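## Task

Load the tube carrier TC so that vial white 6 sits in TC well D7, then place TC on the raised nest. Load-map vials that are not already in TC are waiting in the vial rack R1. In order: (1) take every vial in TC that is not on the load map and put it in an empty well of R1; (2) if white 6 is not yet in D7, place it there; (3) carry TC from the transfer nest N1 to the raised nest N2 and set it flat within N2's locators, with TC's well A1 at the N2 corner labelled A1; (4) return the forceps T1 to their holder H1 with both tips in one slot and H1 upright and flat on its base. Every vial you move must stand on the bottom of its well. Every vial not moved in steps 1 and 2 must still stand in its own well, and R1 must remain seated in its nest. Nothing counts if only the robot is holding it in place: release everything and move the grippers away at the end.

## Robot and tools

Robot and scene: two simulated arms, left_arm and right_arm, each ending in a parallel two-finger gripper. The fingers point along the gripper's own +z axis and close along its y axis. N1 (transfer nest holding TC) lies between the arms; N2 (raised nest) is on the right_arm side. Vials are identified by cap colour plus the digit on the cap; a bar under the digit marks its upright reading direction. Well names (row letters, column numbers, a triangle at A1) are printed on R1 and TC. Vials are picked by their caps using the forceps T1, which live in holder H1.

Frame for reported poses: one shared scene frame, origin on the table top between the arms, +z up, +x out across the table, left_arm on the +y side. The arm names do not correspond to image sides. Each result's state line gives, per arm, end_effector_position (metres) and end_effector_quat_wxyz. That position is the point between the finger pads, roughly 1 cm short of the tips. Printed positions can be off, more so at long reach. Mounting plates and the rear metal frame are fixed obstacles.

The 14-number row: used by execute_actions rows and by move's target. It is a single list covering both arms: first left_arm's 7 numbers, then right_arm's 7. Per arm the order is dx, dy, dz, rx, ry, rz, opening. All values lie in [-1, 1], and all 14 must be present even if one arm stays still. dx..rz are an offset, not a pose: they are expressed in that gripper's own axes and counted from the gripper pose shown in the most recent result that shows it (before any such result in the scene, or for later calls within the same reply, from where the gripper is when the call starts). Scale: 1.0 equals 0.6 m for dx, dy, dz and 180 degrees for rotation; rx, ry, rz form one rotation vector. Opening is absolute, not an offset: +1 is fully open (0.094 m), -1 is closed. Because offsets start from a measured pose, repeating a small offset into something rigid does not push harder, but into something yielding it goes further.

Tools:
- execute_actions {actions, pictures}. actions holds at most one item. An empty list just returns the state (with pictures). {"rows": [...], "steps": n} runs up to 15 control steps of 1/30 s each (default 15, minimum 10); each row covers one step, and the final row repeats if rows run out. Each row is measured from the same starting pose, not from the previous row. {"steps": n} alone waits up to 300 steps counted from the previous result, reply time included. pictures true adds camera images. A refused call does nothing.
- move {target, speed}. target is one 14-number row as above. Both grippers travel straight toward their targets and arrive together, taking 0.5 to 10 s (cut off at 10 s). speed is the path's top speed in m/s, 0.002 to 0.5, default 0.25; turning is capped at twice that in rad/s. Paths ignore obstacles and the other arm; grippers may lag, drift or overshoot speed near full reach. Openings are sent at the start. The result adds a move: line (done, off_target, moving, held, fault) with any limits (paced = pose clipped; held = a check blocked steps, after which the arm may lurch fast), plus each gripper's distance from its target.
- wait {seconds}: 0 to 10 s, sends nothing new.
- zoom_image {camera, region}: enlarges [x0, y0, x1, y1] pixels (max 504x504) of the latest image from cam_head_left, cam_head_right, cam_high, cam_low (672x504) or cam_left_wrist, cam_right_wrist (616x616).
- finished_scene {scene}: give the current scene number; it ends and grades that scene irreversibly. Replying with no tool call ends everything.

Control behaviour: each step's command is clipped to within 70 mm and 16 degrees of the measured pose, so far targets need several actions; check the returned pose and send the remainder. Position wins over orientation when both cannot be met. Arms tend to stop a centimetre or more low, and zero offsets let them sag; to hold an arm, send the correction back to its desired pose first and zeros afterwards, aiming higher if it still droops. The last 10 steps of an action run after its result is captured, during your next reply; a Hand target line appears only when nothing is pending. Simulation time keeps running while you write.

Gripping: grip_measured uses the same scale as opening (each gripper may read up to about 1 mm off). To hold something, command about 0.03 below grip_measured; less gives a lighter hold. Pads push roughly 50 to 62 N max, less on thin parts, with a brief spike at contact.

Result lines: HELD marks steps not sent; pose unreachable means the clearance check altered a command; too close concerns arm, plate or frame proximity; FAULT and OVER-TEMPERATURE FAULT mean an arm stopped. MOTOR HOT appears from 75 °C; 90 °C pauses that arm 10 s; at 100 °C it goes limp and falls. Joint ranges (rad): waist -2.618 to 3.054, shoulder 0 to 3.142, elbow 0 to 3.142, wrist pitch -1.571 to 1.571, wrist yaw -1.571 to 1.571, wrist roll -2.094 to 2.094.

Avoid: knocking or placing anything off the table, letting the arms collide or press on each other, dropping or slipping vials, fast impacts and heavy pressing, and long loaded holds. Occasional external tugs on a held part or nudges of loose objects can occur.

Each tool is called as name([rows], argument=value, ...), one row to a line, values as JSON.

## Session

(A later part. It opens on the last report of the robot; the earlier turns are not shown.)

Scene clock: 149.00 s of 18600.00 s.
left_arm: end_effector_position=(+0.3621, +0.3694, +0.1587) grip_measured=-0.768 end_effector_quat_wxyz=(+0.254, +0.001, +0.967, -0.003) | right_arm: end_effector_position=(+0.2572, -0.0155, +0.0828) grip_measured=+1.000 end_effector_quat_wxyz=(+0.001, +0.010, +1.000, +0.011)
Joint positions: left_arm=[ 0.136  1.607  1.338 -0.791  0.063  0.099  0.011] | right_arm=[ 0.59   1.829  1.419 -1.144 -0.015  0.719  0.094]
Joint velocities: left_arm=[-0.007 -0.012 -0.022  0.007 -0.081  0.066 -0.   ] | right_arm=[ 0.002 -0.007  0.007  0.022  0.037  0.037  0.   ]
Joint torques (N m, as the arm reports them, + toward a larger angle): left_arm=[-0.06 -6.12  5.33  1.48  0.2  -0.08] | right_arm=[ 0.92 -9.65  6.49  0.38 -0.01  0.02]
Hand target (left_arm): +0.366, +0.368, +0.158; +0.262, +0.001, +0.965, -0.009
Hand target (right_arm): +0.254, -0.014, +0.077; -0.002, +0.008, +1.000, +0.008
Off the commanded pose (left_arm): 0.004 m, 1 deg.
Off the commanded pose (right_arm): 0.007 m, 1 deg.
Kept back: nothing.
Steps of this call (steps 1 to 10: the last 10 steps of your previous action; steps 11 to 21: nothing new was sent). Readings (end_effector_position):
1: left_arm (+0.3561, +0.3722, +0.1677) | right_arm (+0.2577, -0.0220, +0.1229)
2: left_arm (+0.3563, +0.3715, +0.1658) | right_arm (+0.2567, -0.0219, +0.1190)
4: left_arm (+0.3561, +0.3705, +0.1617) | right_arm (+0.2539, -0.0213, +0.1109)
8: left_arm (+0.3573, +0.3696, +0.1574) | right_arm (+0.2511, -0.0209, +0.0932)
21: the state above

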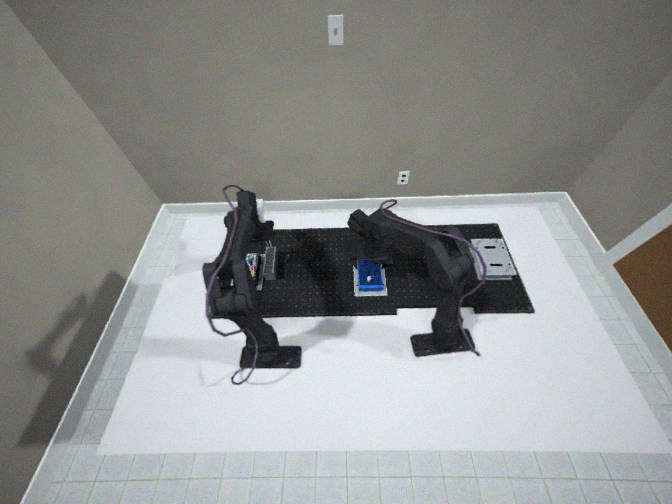

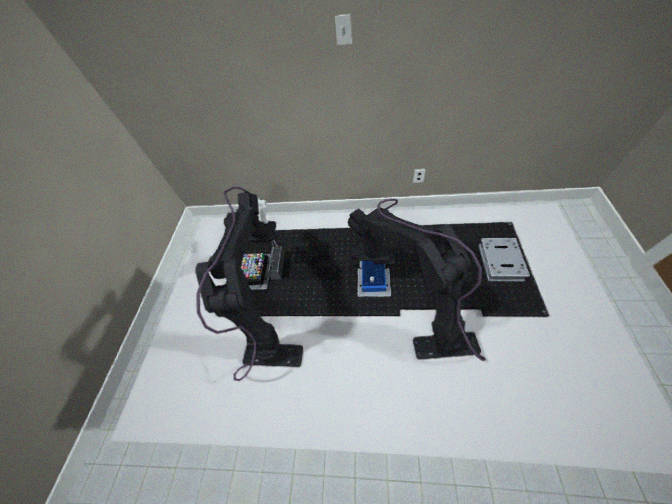

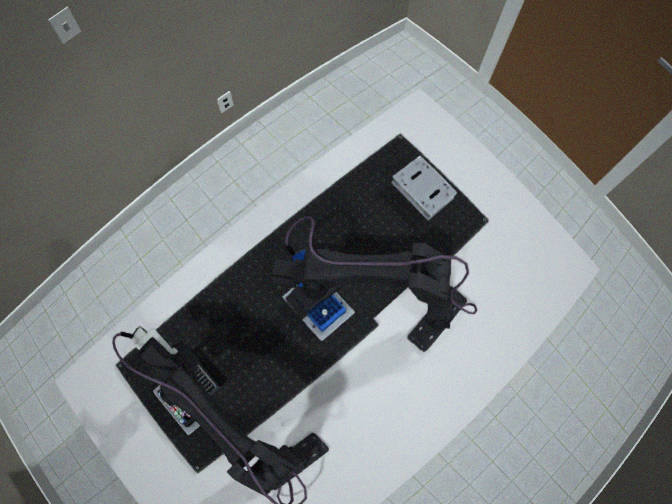

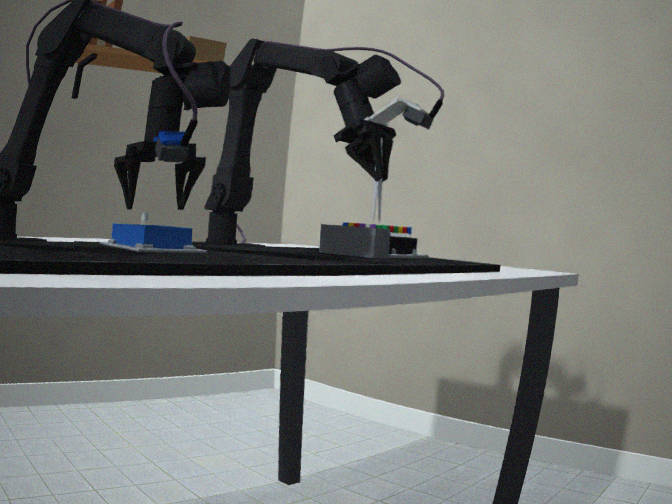

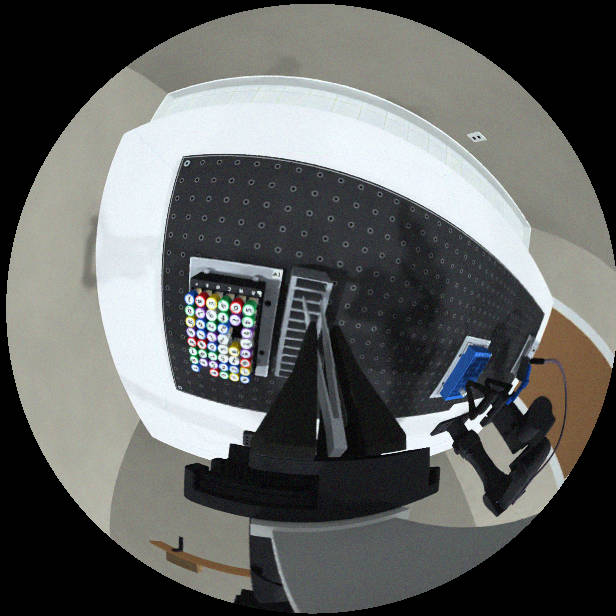

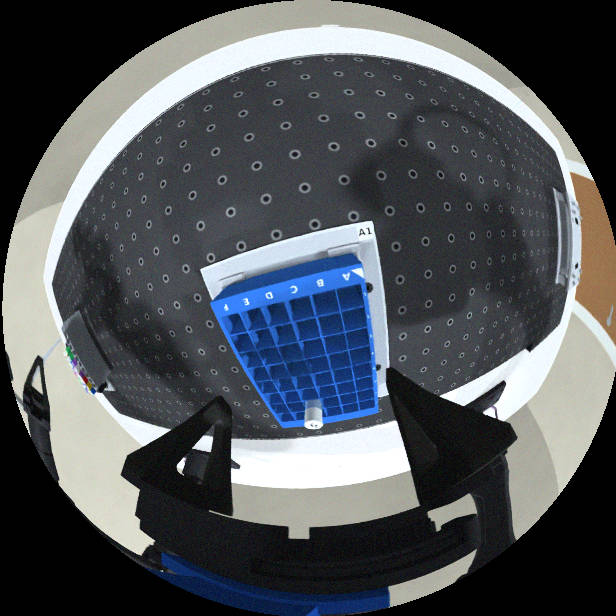

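execute_actions([
  {"rows":[[-0.005,0.004,0.0028,-0.001,-0.005,-0.0017,-0.78,0,-0.002,0.010,0.002,0,-0.002,1],[-0.005,0.006,0.0028,-0.0014,-0.005,-0.0025,-0.79,0,-0.004,0.014,0.004,0,-0.004,1],[-0.005,0.007,0.0028,-0.0016,-0.005,-0.003,-0.80,0,-0.006,0.018,0.006,0,-0.006,1],[-0.005,0.008,0.0028,-0.0018,-0.005,-0.0034,-0.80,0,-0.008,0.022,0.008,-0.0005,-0.008,1],[-0.005,0.009,0.0028,-0.002,-0.005,-0.0038,-0.80,0,-0.010,0.026,0.010,-0.0008,-0.0095,1],[-0.005,0.010,0.0028,-0.0023,-0.005,-0.0042,-0.80,0,-0.0115,0.030,0.0118,-0.0008,-0.0095,1],[-0.005,0.010,0.0028,-0.0023,-0.005,-0.0042,-0.80,0,-0.0115,0.034,0.0118,-0.0008,-0.0095,1],[-0.005,0.010,0.0028,-0.0023,-0.005,-0.0042,-0.80,0,-0.0115,0.038,0.0118,-0.0008,-0.0095,1],[-0.005,0.010,0.0028,-0.0023,-0.005,-0.0042,-0.80,0,-0.0115,0.041,0.0118,-0.0008,-0.0095,1],[-0.005,0.010,0.0028,-0.0023,-0.005,-0.0042,-0.80,0,-0.0115,0.043,0.0118,-0.0008,-0.0095,1]],"steps":13},
])

wait(seconds=0.3)

zoom_image(camera="cam_left_wrist", region=[270, 245, 360, 335])

Scene clock: 151.60 s of 18600.00 s.
left_arm: end_effector_position=(+0.3625, +0.3695, +0.1589) grip_measured=-0.794 end_effector_quat_wxyz=(+0.255, +0.001, +0.967, -0.003) | right_arm: end_effector_position=(+0.2585, -0.0144, +0.0825) grip_measured=+1.000 end_effector_quat_wxyz=(+0.004, +0.008, +1.000, +0.013)
Joint positions: left_arm=[ 0.136  1.607  1.338 -0.79   0.063  0.099  0.01 ] | right_arm=[ 0.59   1.829  1.418 -1.136 -0.015  0.716  0.094]
Joint velocities: left_arm=[-0.012  0.007 -0.002 -0.066 -0.022 -0.007 -0.007] | right_arm=[-0.002 -0.002 -0.061 -0.007 -0.051 -0.066  0.   ]
Joint torques (N m, as the arm reports them, + toward a larger angle): left_arm=[ 0.87 -6.08  5.63  1.44  0.08 -0.04] | right_arm=[ 0.12 -9.49  5.62  0.33  0.13 -0.08]
Steps of this call (steps 1 to 75: nothing new was sent; steps 76 to 78: the first 3 steps of this action). Readings (end_effector_position):
76: left_arm (+0.3625, +0.3695, +0.1589) | right_arm (+0.2579, -0.0149, +0.0829)
77: left_arm (+0.3625, +0.3695, +0.1589) | right_arm (+0.2582, -0.0147, +0.0829)
78: the state above

Scene clock: 152.23 s of 18600.00 s.
left_arm: end_effector_position=(+0.3622, +0.3725, +0.1589) grip_measured=-0.798 end_effector_quat_wxyz=(+0.255, -0.003, +0.967, -0.002) | right_arm: end_effector_position=(+0.2584, -0.0180, +0.0659) grip_measured=+1.000 end_effector_quat_wxyz=(+0.006, -0.001, +1.000, +0.005)
Joint positions: left_arm=[ 0.143  1.607  1.338 -0.79   0.063  0.099  0.01 ] | right_arm=[ 0.59   1.84   1.365 -1.08   0.     0.697  0.094]
Joint velocities: left_arm=[-0.002 -0.012 -0.002 -0.051 -0.051  0.022 -0.   ] | right_arm=[-0.007 -0.002  0.002  0.037 -0.037 -0.037  0.   ]
Joint torques (N m, as the arm reports them, + toward a larger angle): left_arm=[ 0.7  -6.02  5.65  1.45  0.07 -0.05] | right_arm=[ 0.24 -9.09  6.03  0.37  0.14 -0.11]
Hand target (left_arm): +0.365, +0.376, +0.159; +0.262, -0.007, +0.965, -0.001
Hand target (right_arm): +0.257, -0.022, +0.057; +0.002, -0.005, +1.000, -0.008
Off the commanded pose (left_arm): 0.004 m, 1 deg.
Off the commanded pose (right_arm): 0.010 m, 2 deg.
Kept back: nothing.
Steps of this call (steps 1 to 10: the last 10 steps of your previous action; steps 11 to 19: nothing new was sent). Readings (end_effector_position):
1: left_arm (+0.3625, +0.3696, +0.1589) | right_arm (+0.2587, -0.0144, +0.0817)
2: left_arm (+0.3624, +0.3701, +0.1589) | right_arm (+0.2587, -0.0149, +0.0803)
4: left_arm (+0.3623, +0.3713, +0.1589) | right_arm (+0.2577, -0.0168, +0.0768)
8: left_arm (+0.3622, +0.3725, +0.1589) | right_arm (+0.2556, -0.0196, +0.0700)
19: the state above

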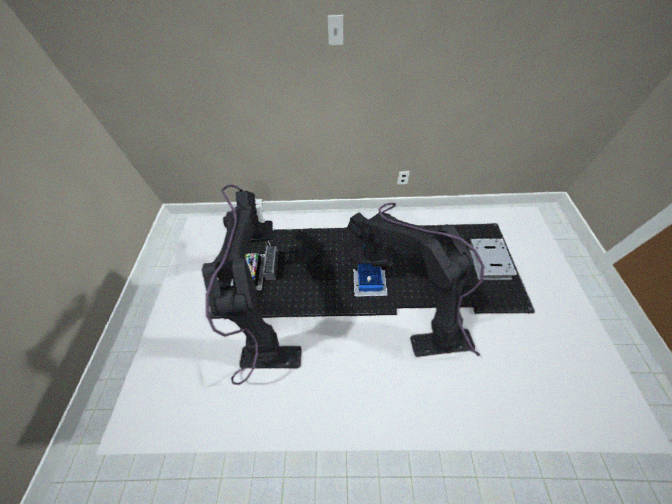

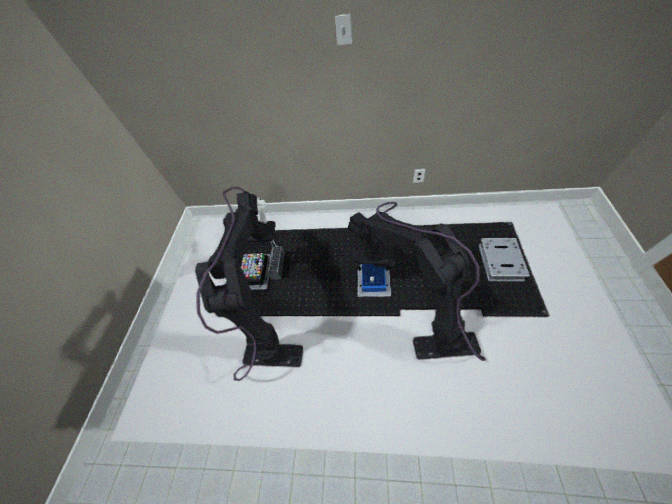

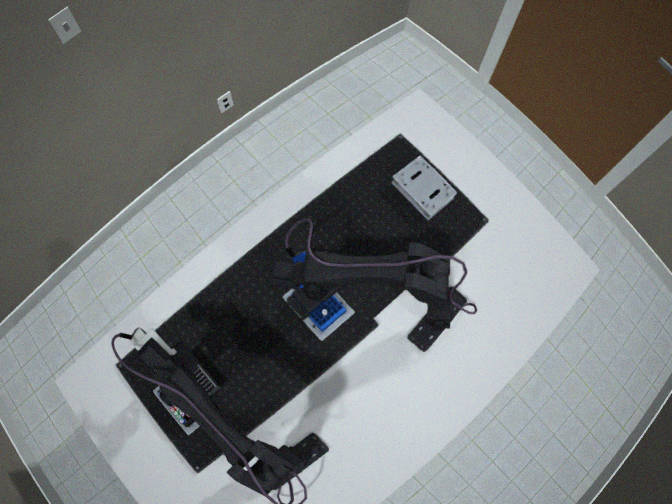

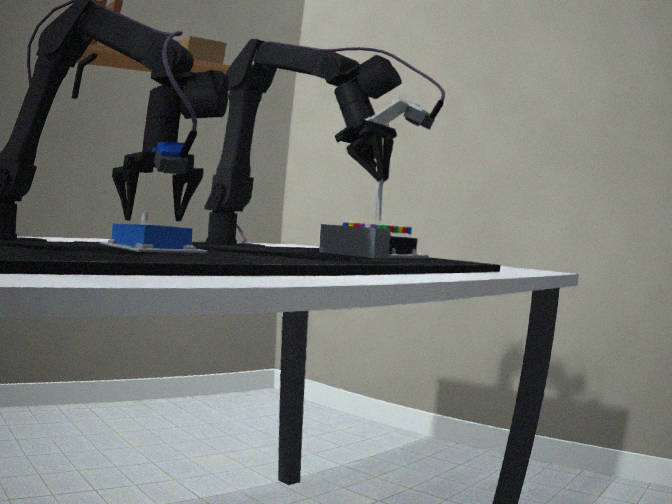

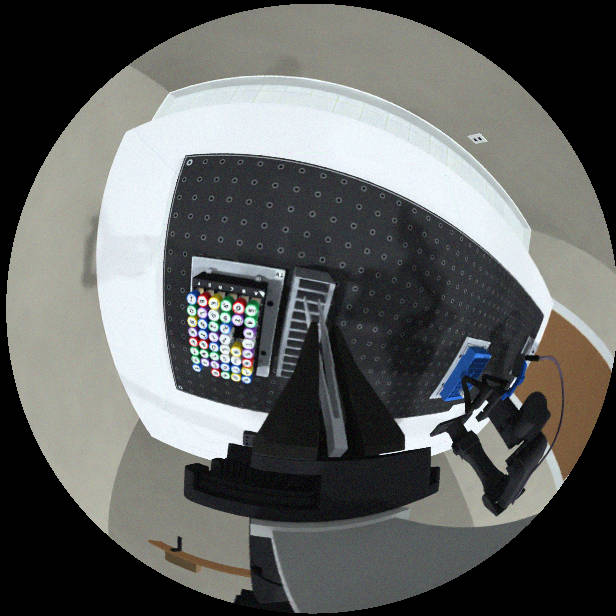

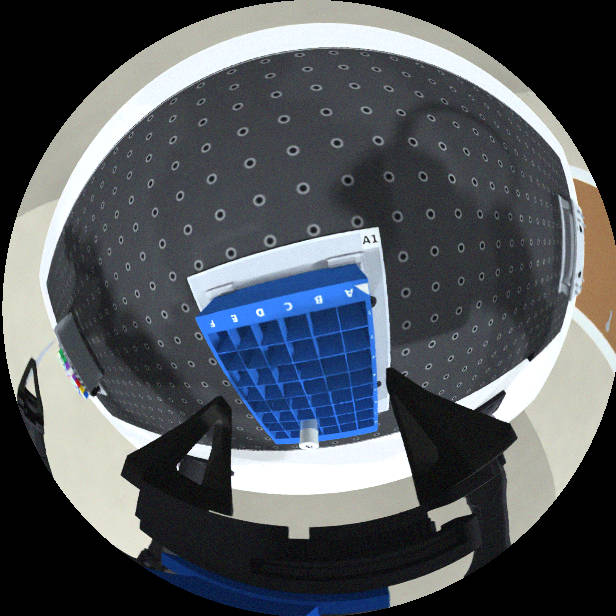

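Region (270, 245, 360, 335) of cam_left_wrist's 616x616 image, scaled by 5.600, with more detail than that image has.

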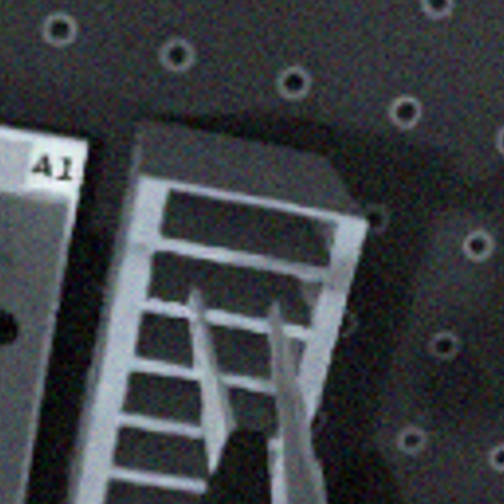

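zoom_image(camera="cam_right_wrist", region=[200, 300, 420, 460])

Region (200, 300, 420, 460) of cam_right_wrist's 616x616 image, scaled by 2.291, with more detail than that image has; it fills the top 367 rows of this view, and the rest is white.

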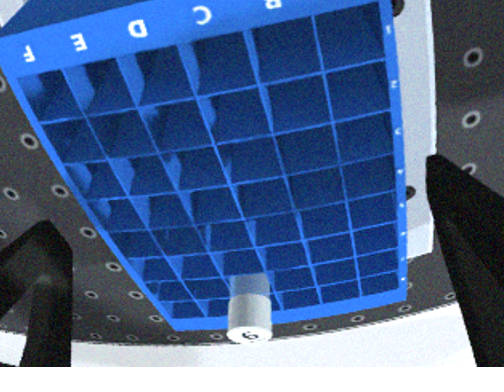

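execute_actions([
  {"rows":[[-0.0049,0,0.0043,0,-0.0053,0,-0.80,0.0026,-0.0021,0.0133,0.0031,0.0037,0,1],[-0.0038,0,0.0062,0,-0.0053,0,-0.80,0.0028,-0.0023,0.0154,0.0033,0.004,0,1],[-0.0028,0,0.0081,0,-0.0053,0,-0.80,0.003,-0.0025,0.0175,0.0035,0.0042,0,1],[-0.0017,0,0.01,0,-0.0053,0,-0.80,0.0033,-0.0027,0.0196,0.0037,0.0045,0,1],[-0.0006,0,0.0119,0,-0.0053,0,-0.80,0.0035,-0.0029,0.0217,0.004,0.0047,0,1],[0.0005,0,0.0138,0,-0.0053,0,-0.80,0.0037,-0.0031,0.0238,0.0042,0.005,0,1],[0.0015,0,0.0156,0,-0.0053,0,-0.80,0.0039,-0.0033,0.0259,0.0044,0.0052,0,1],[0.0026,0,0.0175,0,-0.0053,0,-0.80,0.0041,-0.0035,0.028,0.0046,0.0055,0,1],[0.0037,0,0.0194,0,-0.0053,0,-0.80,0.0044,-0.0037,0.0301,0.0048,0.0058,0,1],[0.0047,0,0.0213,0,-0.0053,0,-0.80,0.0046,-0.0039,0.0322,0.005,0.006,0,1],[0.0058,0,0.0232,0,-0.0053,0,-0.80,0.0048,-0.0041,0.0343,0.0052,0.0063,0,1],[0.0069,0,0.0251,0,-0.0053,0,-0.80,0.005,-0.0043,0.0364,0.0055,0.0065,0,1],[0.0079,0,0.027,0,-0.0053,0,-0.80,0.0053,-0.0045,0.0385,0.0057,0.0068,0,1],[0.009,0,0.0289,0,-0.0053,0,-0.80,0.0055,-0.0047,0.0406,0.0059,0.007,0,1],[0.0101,0,0.0308,0,-0.0053,0,-0.80,0.0057,-0.0048,0.0427,0.0061,0.0073,0,1]],"steps":15},
])

wait(seconds=0.25)

zoom_image(camera="cam_left_wrist", region=[270, 255, 360, 345])

zoom_image(camera="cam_right_wrist", region=[200, 310, 420, 470])

Scene clock: 155.40 s of 18600.00 s.
left_arm: end_effector_position=(+0.3635, +0.3727, +0.1583) grip_measured=-0.798 end_effector_quat_wxyz=(+0.258, -0.003, +0.966, -0.002) | right_arm: end_effector_position=(+0.2600, -0.0167, +0.0660) grip_measured=+1.000 end_effector_quat_wxyz=(+0.009, -0.001, +1.000, +0.008)
Joint positions: left_arm=[ 0.143  1.607  1.332 -0.778  0.063  0.099  0.01 ] | right_arm=[ 0.59   1.84   1.365 -1.072  0.     0.697  0.094]
Joint velocities: left_arm=[-0.007 -0.022 -0.115  0.125 -0.022 -0.022  0.001] | right_arm=[-0.007 -0.012 -0.007  0.11  -0.066 -0.022  0.   ]
Joint torques (N m, as the arm reports them, + toward a larger angle): left_arm=[-0.03 -6.03  4.77  1.39  0.07 -0.03] | right_arm=[ 0.1  -8.76  5.32  0.4   0.   -0.02]
Steps of this call (steps 1 to 90: nothing new was sent; steps 91 to 95: the first 5 steps of this action). Readings (end_effector_position):
91: left_arm (+0.3622, +0.3725, +0.1589) | right_arm (+0.2588, -0.0176, +0.0660)
92: left_arm (+0.3624, +0.3726, +0.1590) | right_arm (+0.2590, -0.0175, +0.0660)
94: left_arm (+0.3632, +0.3727, +0.1590) | right_arm (+0.2596, -0.0170, +0.0660)
95: the state above

Scene clock: 156.00 s of 18600.00 s.
left_arm: end_effector_position=(+0.3614, +0.3724, +0.1421) grip_measured=-0.798 end_effector_quat_wxyz=(+0.256, -0.003, +0.967, -0.002) | right_arm: end_effector_position=(+0.2577, -0.0186, +0.0491) grip_measured=+1.000 end_effector_quat_wxyz=(+0.002, -0.001, +1.000, +0.001)
Joint positions: left_arm=[ 0.143  1.607  1.271 -0.721  0.063  0.099  0.01 ] | right_arm=[ 0.59   1.864  1.326 -1.029  0.     0.697  0.094]
Joint velocities: left_arm=[-0.017  0.012 -0.012  0.007 -0.051  0.051  0.001] | right_arm=[-0.002 -0.017 -0.007  0.051 -0.037  0.037  0.   ]
Joint torques (N m, as the arm reports them, + toward a larger angle): left_arm=[-0.12 -5.73  5.33  1.47  0.05 -0.06] | right_arm=[ 0.08 -9.37  5.95  0.35 -0.01 -0.02]
Hand target (left_arm): +0.366, +0.372, +0.140; +0.263, -0.003, +0.965, -0.002
Hand target (right_arm): +0.255, -0.020, +0.041; -0.005, -0.001, +1.000, -0.004
Off the commanded pose (left_arm): 0.005 m, 1 deg.
Off the commanded pose (right_arm): 0.009 m, 1 deg.
Kept back: nothing.
Steps of this call (steps 1 to 10: the last 10 steps of your previous action; steps 11 to 18: nothing new was sent). Readings (end_effector_position):
1: left_arm (+0.3634, +0.3727, +0.1570) | right_arm (+0.2604, -0.0164, +0.0656)
2: left_arm (+0.3629, +0.3726, +0.1551) | right_arm (+0.2605, -0.0163, +0.0650)
4: left_arm (+0.3615, +0.3725, +0.1514) | right_arm (+0.2598, -0.0169, +0.0629)
8: left_arm (+0.3599, +0.3723, +0.1455) | right_arm (+0.2582, -0.0182, +0.0574)
18: the state above

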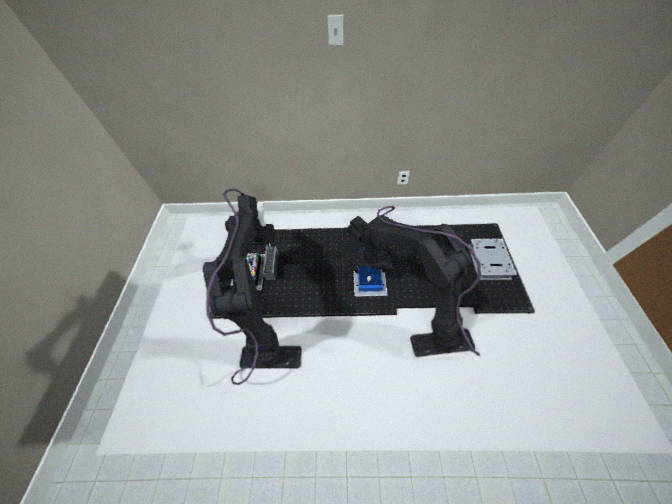

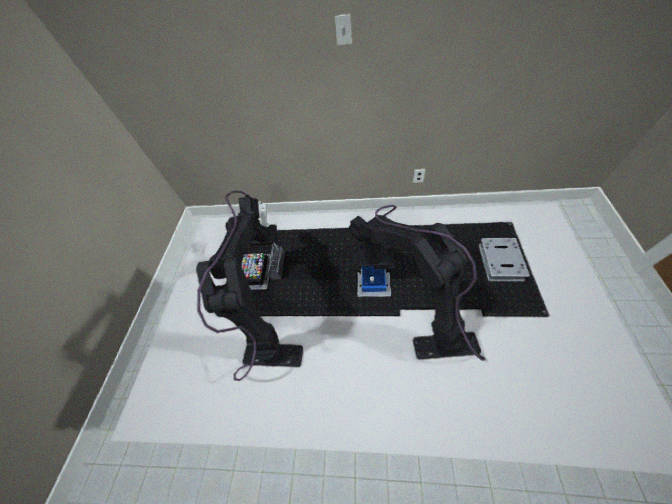

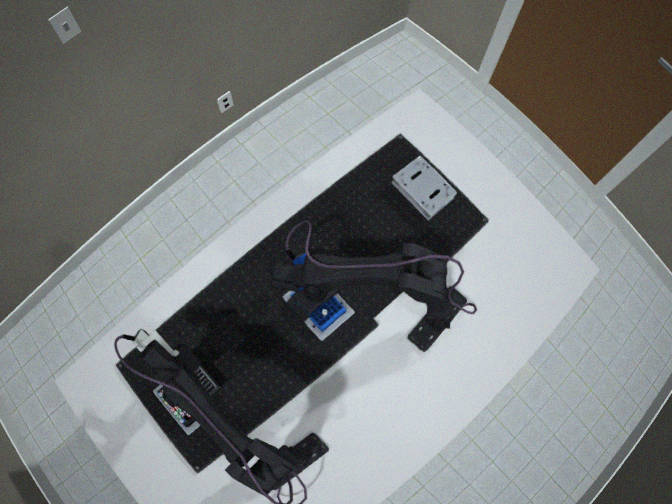

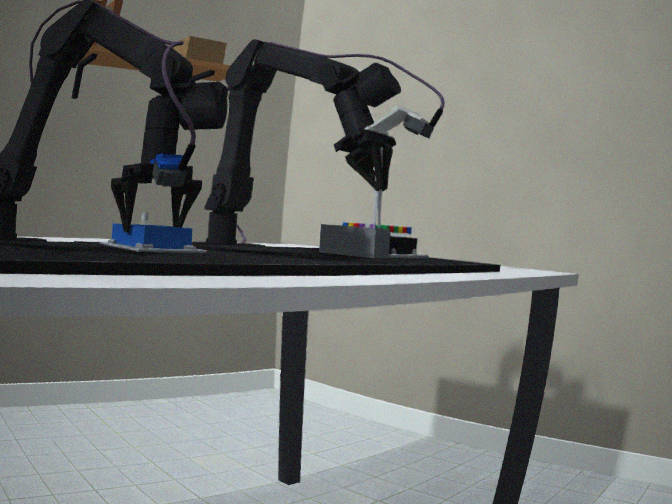

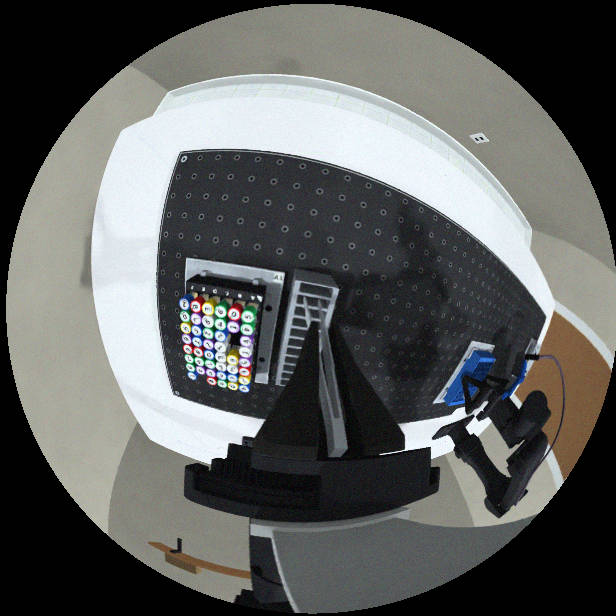

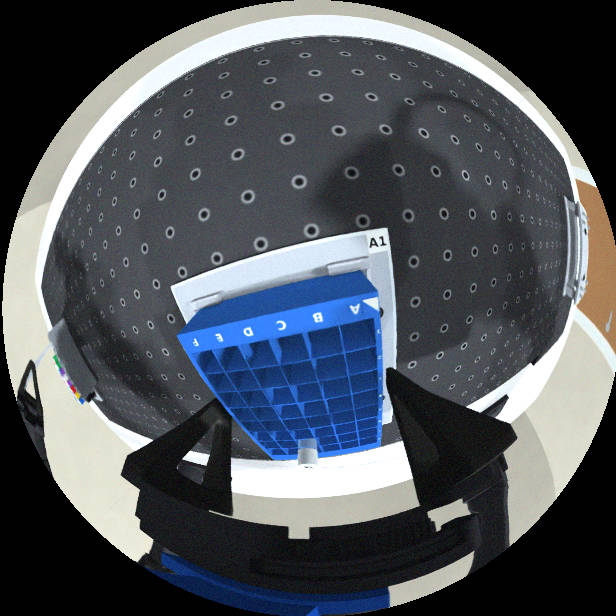

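Region (270, 255, 360, 345) of cam_left_wrist's 616x616 image, scaled by 5.600, with more detail than that image has.

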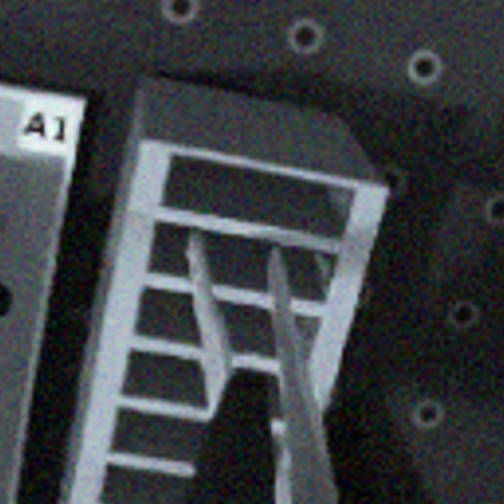

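Region (200, 310, 420, 470) of cam_right_wrist's 616x616 image, scaled by 2.291, with more detail than that image has; it fills the top 367 rows of this view, and the rest is white.

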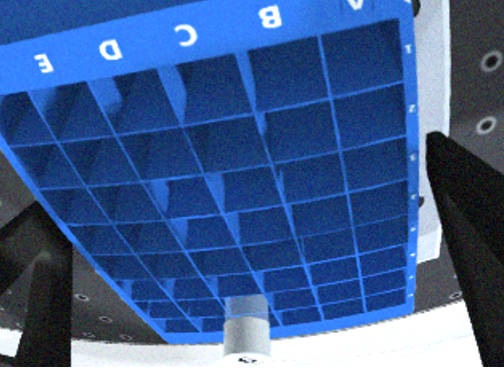

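execute_actions([
  {"rows":[[-0.0055,0,0.0079,0,-0.0045,0,-0.80,0.004,-0.0033,0.017,0.0042,0.005,0,1],[-0.0043,0,0.0099,0,-0.0045,0,-0.80,0.004,-0.0033,0.019,0.0042,0.005,0,1],[-0.0032,0,0.012,0,-0.0045,0,-0.80,0.004,-0.0033,0.021,0.0042,0.005,0,1],[-0.002,0,0.014,0,-0.0045,0,-0.80,0.004,-0.0033,0.023,0.0042,0.005,0,1],[-0.0009,0,0.016,0,-0.0045,0,-0.80,0.004,-0.0033,0.025,0.0042,0.005,0,1],[0.0003,0,0.0181,0,-0.0045,0,-0.80,0.004,-0.0033,0.027,0.0042,0.005,0,1],[0.0014,0,0.0201,0,-0.0045,0,-0.80,0.004,-0.0033,0.029,0.0042,0.005,0,1],[0.0026,0,0.0221,0,-0.0045,0,-0.80,0.004,-0.0033,0.031,0.0042,0.005,0,1],[0.0037,0,0.0241,0,-0.0045,0,-0.80,0.004,-0.0033,0.033,0.0042,0.005,0,1],[0.0049,0,0.0262,0,-0.0045,0,-0.80,0.004,-0.0033,0.035,0.0042,0.005,0,1],[0.006,0,0.0282,0,-0.0045,0,-0.80,0.004,-0.0033,0.036,0.0042,0.005,0,1],[0.0072,0,0.0302,0,-0.0045,0,-0.80,0.004,-0.0033,0.036,0.0042,0.005,0,1],[0.0083,0,0.0323,0,-0.0045,0,-0.80,0.004,-0.0033,0.036,0.0042,0.005,0,1],[0.0095,0,0.0343,0,-0.0045,0,-0.80,0.004,-0.0033,0.036,0.0042,0.005,0,1],[0.0106,0,0.0363,0,-0.0045,0,-0.80,0.004,-0.0033,0.036,0.0042,0.005,0,1]],"steps":15},
])

execute_actions([
  {"steps":17},
])

Scene clock: 157.27 s of 18600.00 s.
left_arm: end_effector_position=(+0.3635, +0.3727, +0.1423) grip_measured=-0.798 end_effector_quat_wxyz=(+0.261, -0.003, +0.965, -0.002) | right_arm: end_effector_position=(+0.2597, -0.0170, +0.0486) grip_measured=+1.000 end_effector_quat_wxyz=(+0.006, -0.001, +1.000, +0.005)
Joint positions: left_arm=[ 0.143  1.607  1.266 -0.706  0.063  0.099  0.01 ] | right_arm=[ 0.59   1.864  1.325 -1.016  0.     0.697  0.094]
Joint velocities: left_arm=[-0.007 -0.002 -0.115  0.154  0.022 -0.037  0.001] | right_arm=[-0.012 -0.012 -0.061  0.183 -0.022  0.007  0.   ]
Joint torques (N m, as the arm reports them, + toward a larger angle): left_arm=[-0.12 -5.37  4.87  1.4   0.06 -0.04] | right_arm=[ 0.13 -8.59  5.36  0.29 -0.01 -0.02]
Steps of this call (steps 1 to 33: nothing new was sent; steps 34 to 38: the first 5 steps of this action). Readings (end_effector_position):
34: left_arm (+0.3624, +0.3726, +0.1427) | right_arm (+0.2583, -0.0181, +0.0491)
35: left_arm (+0.3625, +0.3726, +0.1427) | right_arm (+0.2585, -0.0179, +0.0491)
37: left_arm (+0.3631, +0.3727, +0.1427) | right_arm (+0.2593, -0.0172, +0.0491)
38: the state above

Scene clock: 157.83 s of 18600.00 s.
left_arm: end_effector_position=(+0.3616, +0.3725, +0.1206) grip_measured=-0.798 end_effector_quat_wxyz=(+0.252, -0.003, +0.968, -0.003) | right_arm: end_effector_position=(+0.2585, -0.0179, +0.0360) grip_measured=+1.000 end_effector_quat_wxyz=(+0.002, -0.001, +1.000, +0.001)
Joint positions: left_arm=[ 0.143  1.624  1.206 -0.647  0.063  0.099  0.01 ] | right_arm=[ 0.59   1.883  1.298 -0.981  0.     0.697  0.094]
Joint velocities: left_arm=[-0.022  0.007 -0.012  0.081  0.066  0.007  0.   ] | right_arm=[-0.002 -0.002 -0.002  0.007 -0.007  0.007  0.   ]
Joint torques (N m, as the arm reports them, + toward a larger angle): left_arm=[-0.17 -6.06  5.31  1.45  0.06 -0.04] | right_arm=[ 0.1  -9.37  5.85  0.34  0.   -0.02]
Hand target (left_arm): +0.366, +0.372, +0.120; +0.262, -0.003, +0.965, -0.002
Hand target (right_arm): +0.255, -0.020, +0.028; -0.006, -0.001, +1.000, -0.005
Off the commanded pose (left_arm): 0.005 m, 1 deg.
Off the commanded pose (right_arm): 0.010 m, 1 deg.
Kept back: nothing.
Steps of this call (steps 1 to 10: the last 10 steps of your previous action; steps 11 to 17: nothing new was sent). Readings (end_effector_position):
1: left_arm (+0.3635, +0.3727, +0.1412) | right_arm (+0.2598, -0.0168, +0.0480)
2: left_arm (+0.3631, +0.3726, +0.1397) | right_arm (+0.2597, -0.0169, +0.0471)
4: left_arm (+0.3620, +0.3725, +0.1360) | right_arm (+0.2588, -0.0177, +0.0444)
8: left_arm (+0.3610, +0.3724, +0.1274) | right_arm (+0.2576, -0.0187, +0.0379)
17: the state above

execute_actions([
  {"rows":[[-0.006,0,0.0056,0,-0.006,0,-0.80,0,0,0,0,0,0,0.95],[-0.005,0,0.0074,0,-0.006,0,-0.80,0,0,0,0,0,0,0.92],[-0.004,0,0.0091,0,-0.006,0,-0.80,0,0,0,0,0,0,0.9],[-0.0031,0,0.0109,0,-0.006,0,-0.80,0,0,0,0,0,0,0.88],[-0.0021,0,0.0126,0,-0.006,0,-0.80,0,0,0,0,0,0,0.865],[-0.0011,0,0.0144,0,-0.006,0,-0.80,0,0,0,0,0,0,0.85],[-0.0001,0,0.0161,0,-0.006,0,-0.80,0,0,0,0,0,0,0.84],[0.0009,0,0.0179,0,-0.006,0,-0.80,0,0,0,0,0,0,0.83],[0.0018,0,0.0196,0,-0.006,0,-0.80,0,0,0,0,0,0,0.82],[0.0028,0,0.0214,0,-0.006,0,-0.80,0,0,0,0,0,0,0.81],[0.0038,0,0.0231,0,-0.006,0,-0.80,0,0,0,0,0,0,0.80],[0.0048,0,0.0249,0,-0.006,0,-0.80,0,0,0,0,0,0,0.79],[0.0058,0,0.0266,0,-0.006,0,-0.80,0,0,0,0,0,0,0.78],[0.0067,0,0.0284,0,-0.006,0,-0.80,0,0,0,0,0,0,0.78],[0.0077,0,0.0301,0,-0.006,0,-0.80,0,0,0,0,0,0,0.78]],"steps":15},
])

wait(seconds=0.25)

Scene clock: 158.90 s of 18600.00 s.
left_arm: end_effector_position=(+0.3641, +0.3728, +0.1214) grip_measured=-0.798 end_effector_quat_wxyz=(+0.258, -0.003, +0.966, -0.002) | right_arm: end_effector_position=(+0.2588, -0.0176, +0.0360) grip_measured=+0.875 end_effector_quat_wxyz=(+0.002, -0.001, +1.000, +0.002)
Joint positions: left_arm=[ 0.143  1.624  1.204 -0.632  0.063  0.099  0.01 ] | right_arm=[ 0.59   1.883  1.298 -0.979  0.     0.697  0.088]
Joint velocities: left_arm=[ 0.017  0.012 -0.081  0.125 -0.051 -0.022 -0.001] | right_arm=[ 0.017 -0.017 -0.002  0.037 -0.007 -0.066 -0.013]
Joint torques (N m, as the arm reports them, + toward a larger angle): left_arm=[-0.06 -5.63  4.62  1.39  0.08 -0.04] | right_arm=[  0.09 -10.72   6.97   0.29  -0.01  -0.03]
Steps of this call (steps 1 to 27: nothing new was sent; steps 28 to 32: the first 5 steps of this action). Readings (end_effector_position):
28: left_arm (+0.3629, +0.3726, +0.1213) | right_arm (+0.2588, -0.0176, +0.0360)
29: left_arm (+0.3631, +0.3727, +0.1214) | right_arm (+0.2588, -0.0176, +0.0360)
31: left_arm (+0.3638, +0.3727, +0.1218) | right_arm (+0.2588, -0.0176, +0.0360)
32: the state above

Scene clock: 159.50 s of 18600.00 s.
left_arm: end_effector_position=(+0.3622, +0.3725, +0.1037) grip_measured=-0.798 end_effector_quat_wxyz=(+0.252, -0.003, +0.968, -0.003) | right_arm: end_effector_position=(+0.2589, -0.0178, +0.0360) grip_measured=+0.803 end_effector_quat_wxyz=(+0.002, -0.001, +1.000, +0.002)
Joint positions: left_arm=[ 0.143  1.639  1.154 -0.578  0.063  0.099  0.01 ] | right_arm=[ 0.59   1.883  1.298 -0.98   0.001  0.697  0.085]
Joint velocities: left_arm=[-0.007  0.027 -0.002  0.051  0.037  0.051 -0.   ] | right_arm=[ 0.002  0.007 -0.002 -0.007 -0.022 -0.022  0.001]
Joint torques (N m, as the arm reports them, + toward a larger angle): left_arm=[-0.08 -6.06  5.23  1.47  0.06 -0.04] | right_arm=[  0.08 -10.71   6.94   0.3    0.    -0.04]
Hand target (left_arm): +0.366, +0.372, +0.103; +0.261, -0.003, +0.965, -0.003
Hand target (right_arm): +0.259, -0.018, +0.036; +0.002, -0.001, +1.000, +0.001
Off the commanded pose (left_arm): 0.004 m, 1 deg.
Off the commanded pose (right_arm): 0.000 m, 0 deg.
Kept back: nothing.
Steps of this call (steps 1 to 10: the last 10 steps of your previous action; steps 11 to 18: nothing new was sent). Readings (end_effector_position):
1: left_arm (+0.3643, +0.3728, +0.1209) | right_arm (+0.2588, -0.0176, +0.0360)
2: left_arm (+0.3642, +0.3728, +0.1198) | right_arm (+0.2588, -0.0176, +0.0360)
4: left_arm (+0.3628, +0.3726, +0.1167) | right_arm (+0.2588, -0.0178, +0.0360)
8: left_arm (+0.3615, +0.3725, +0.1097) | right_arm (+0.2589, -0.0178, +0.0360)
18: the state above

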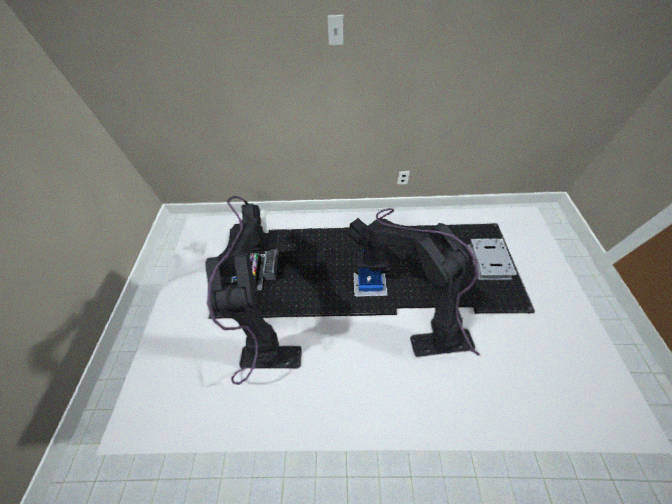

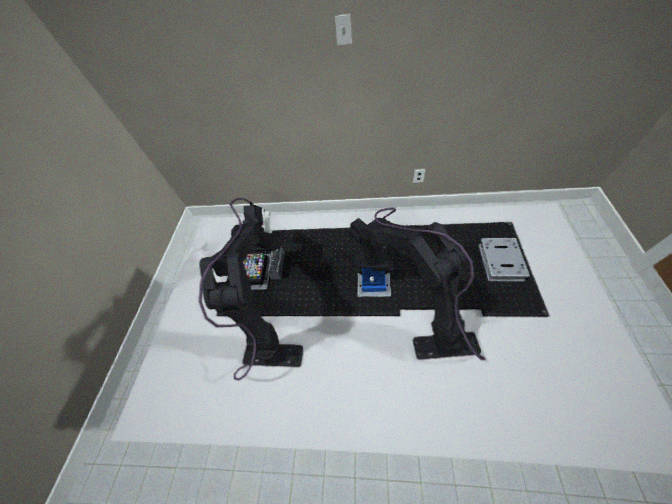

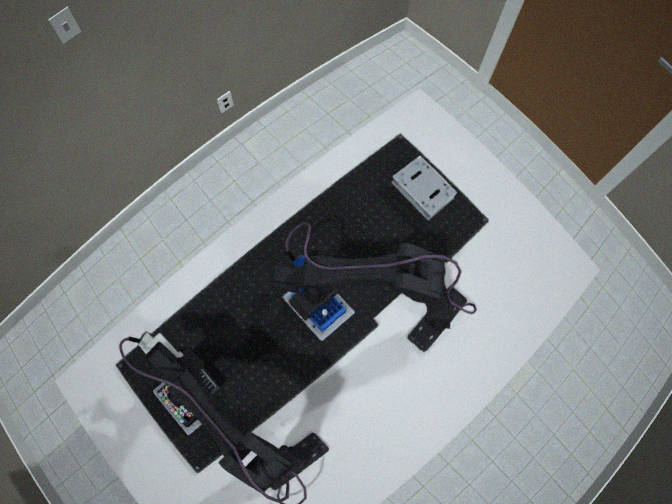

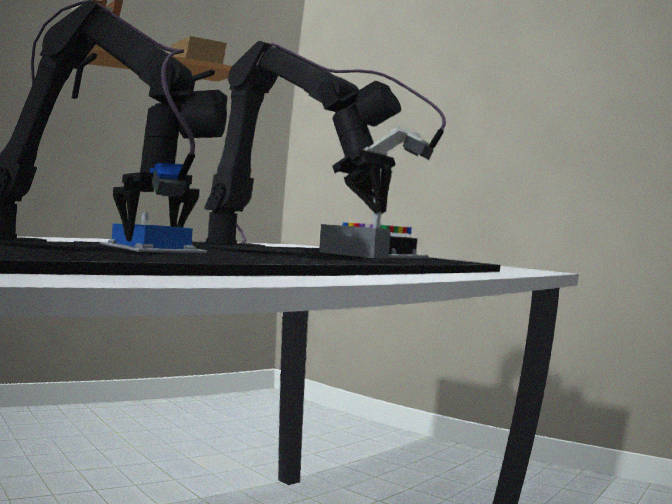

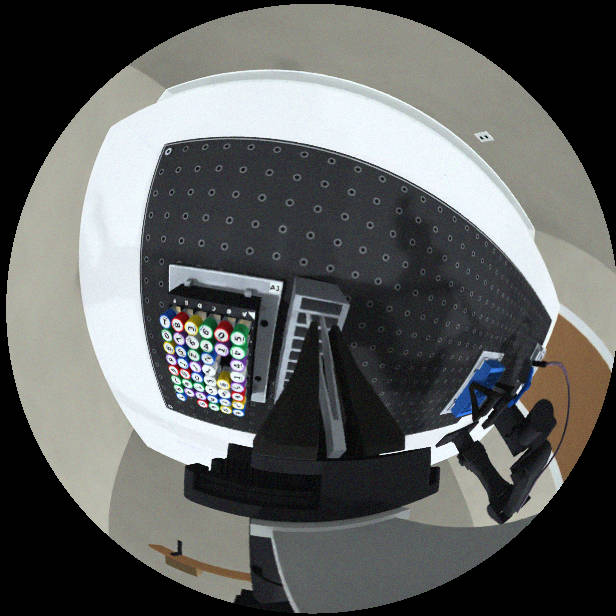

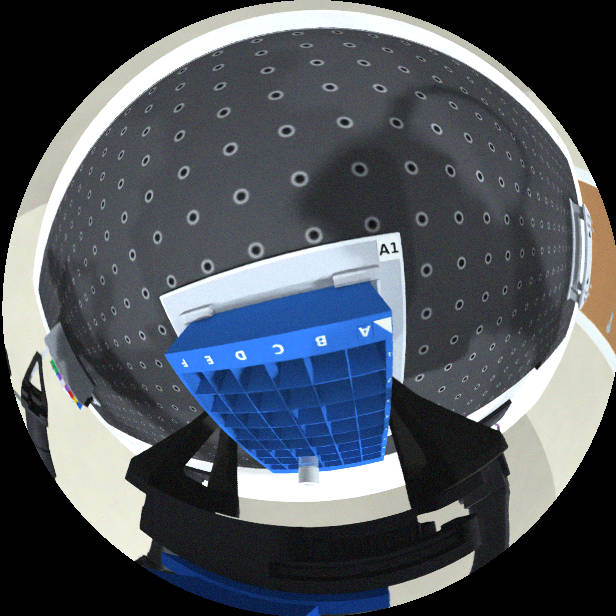

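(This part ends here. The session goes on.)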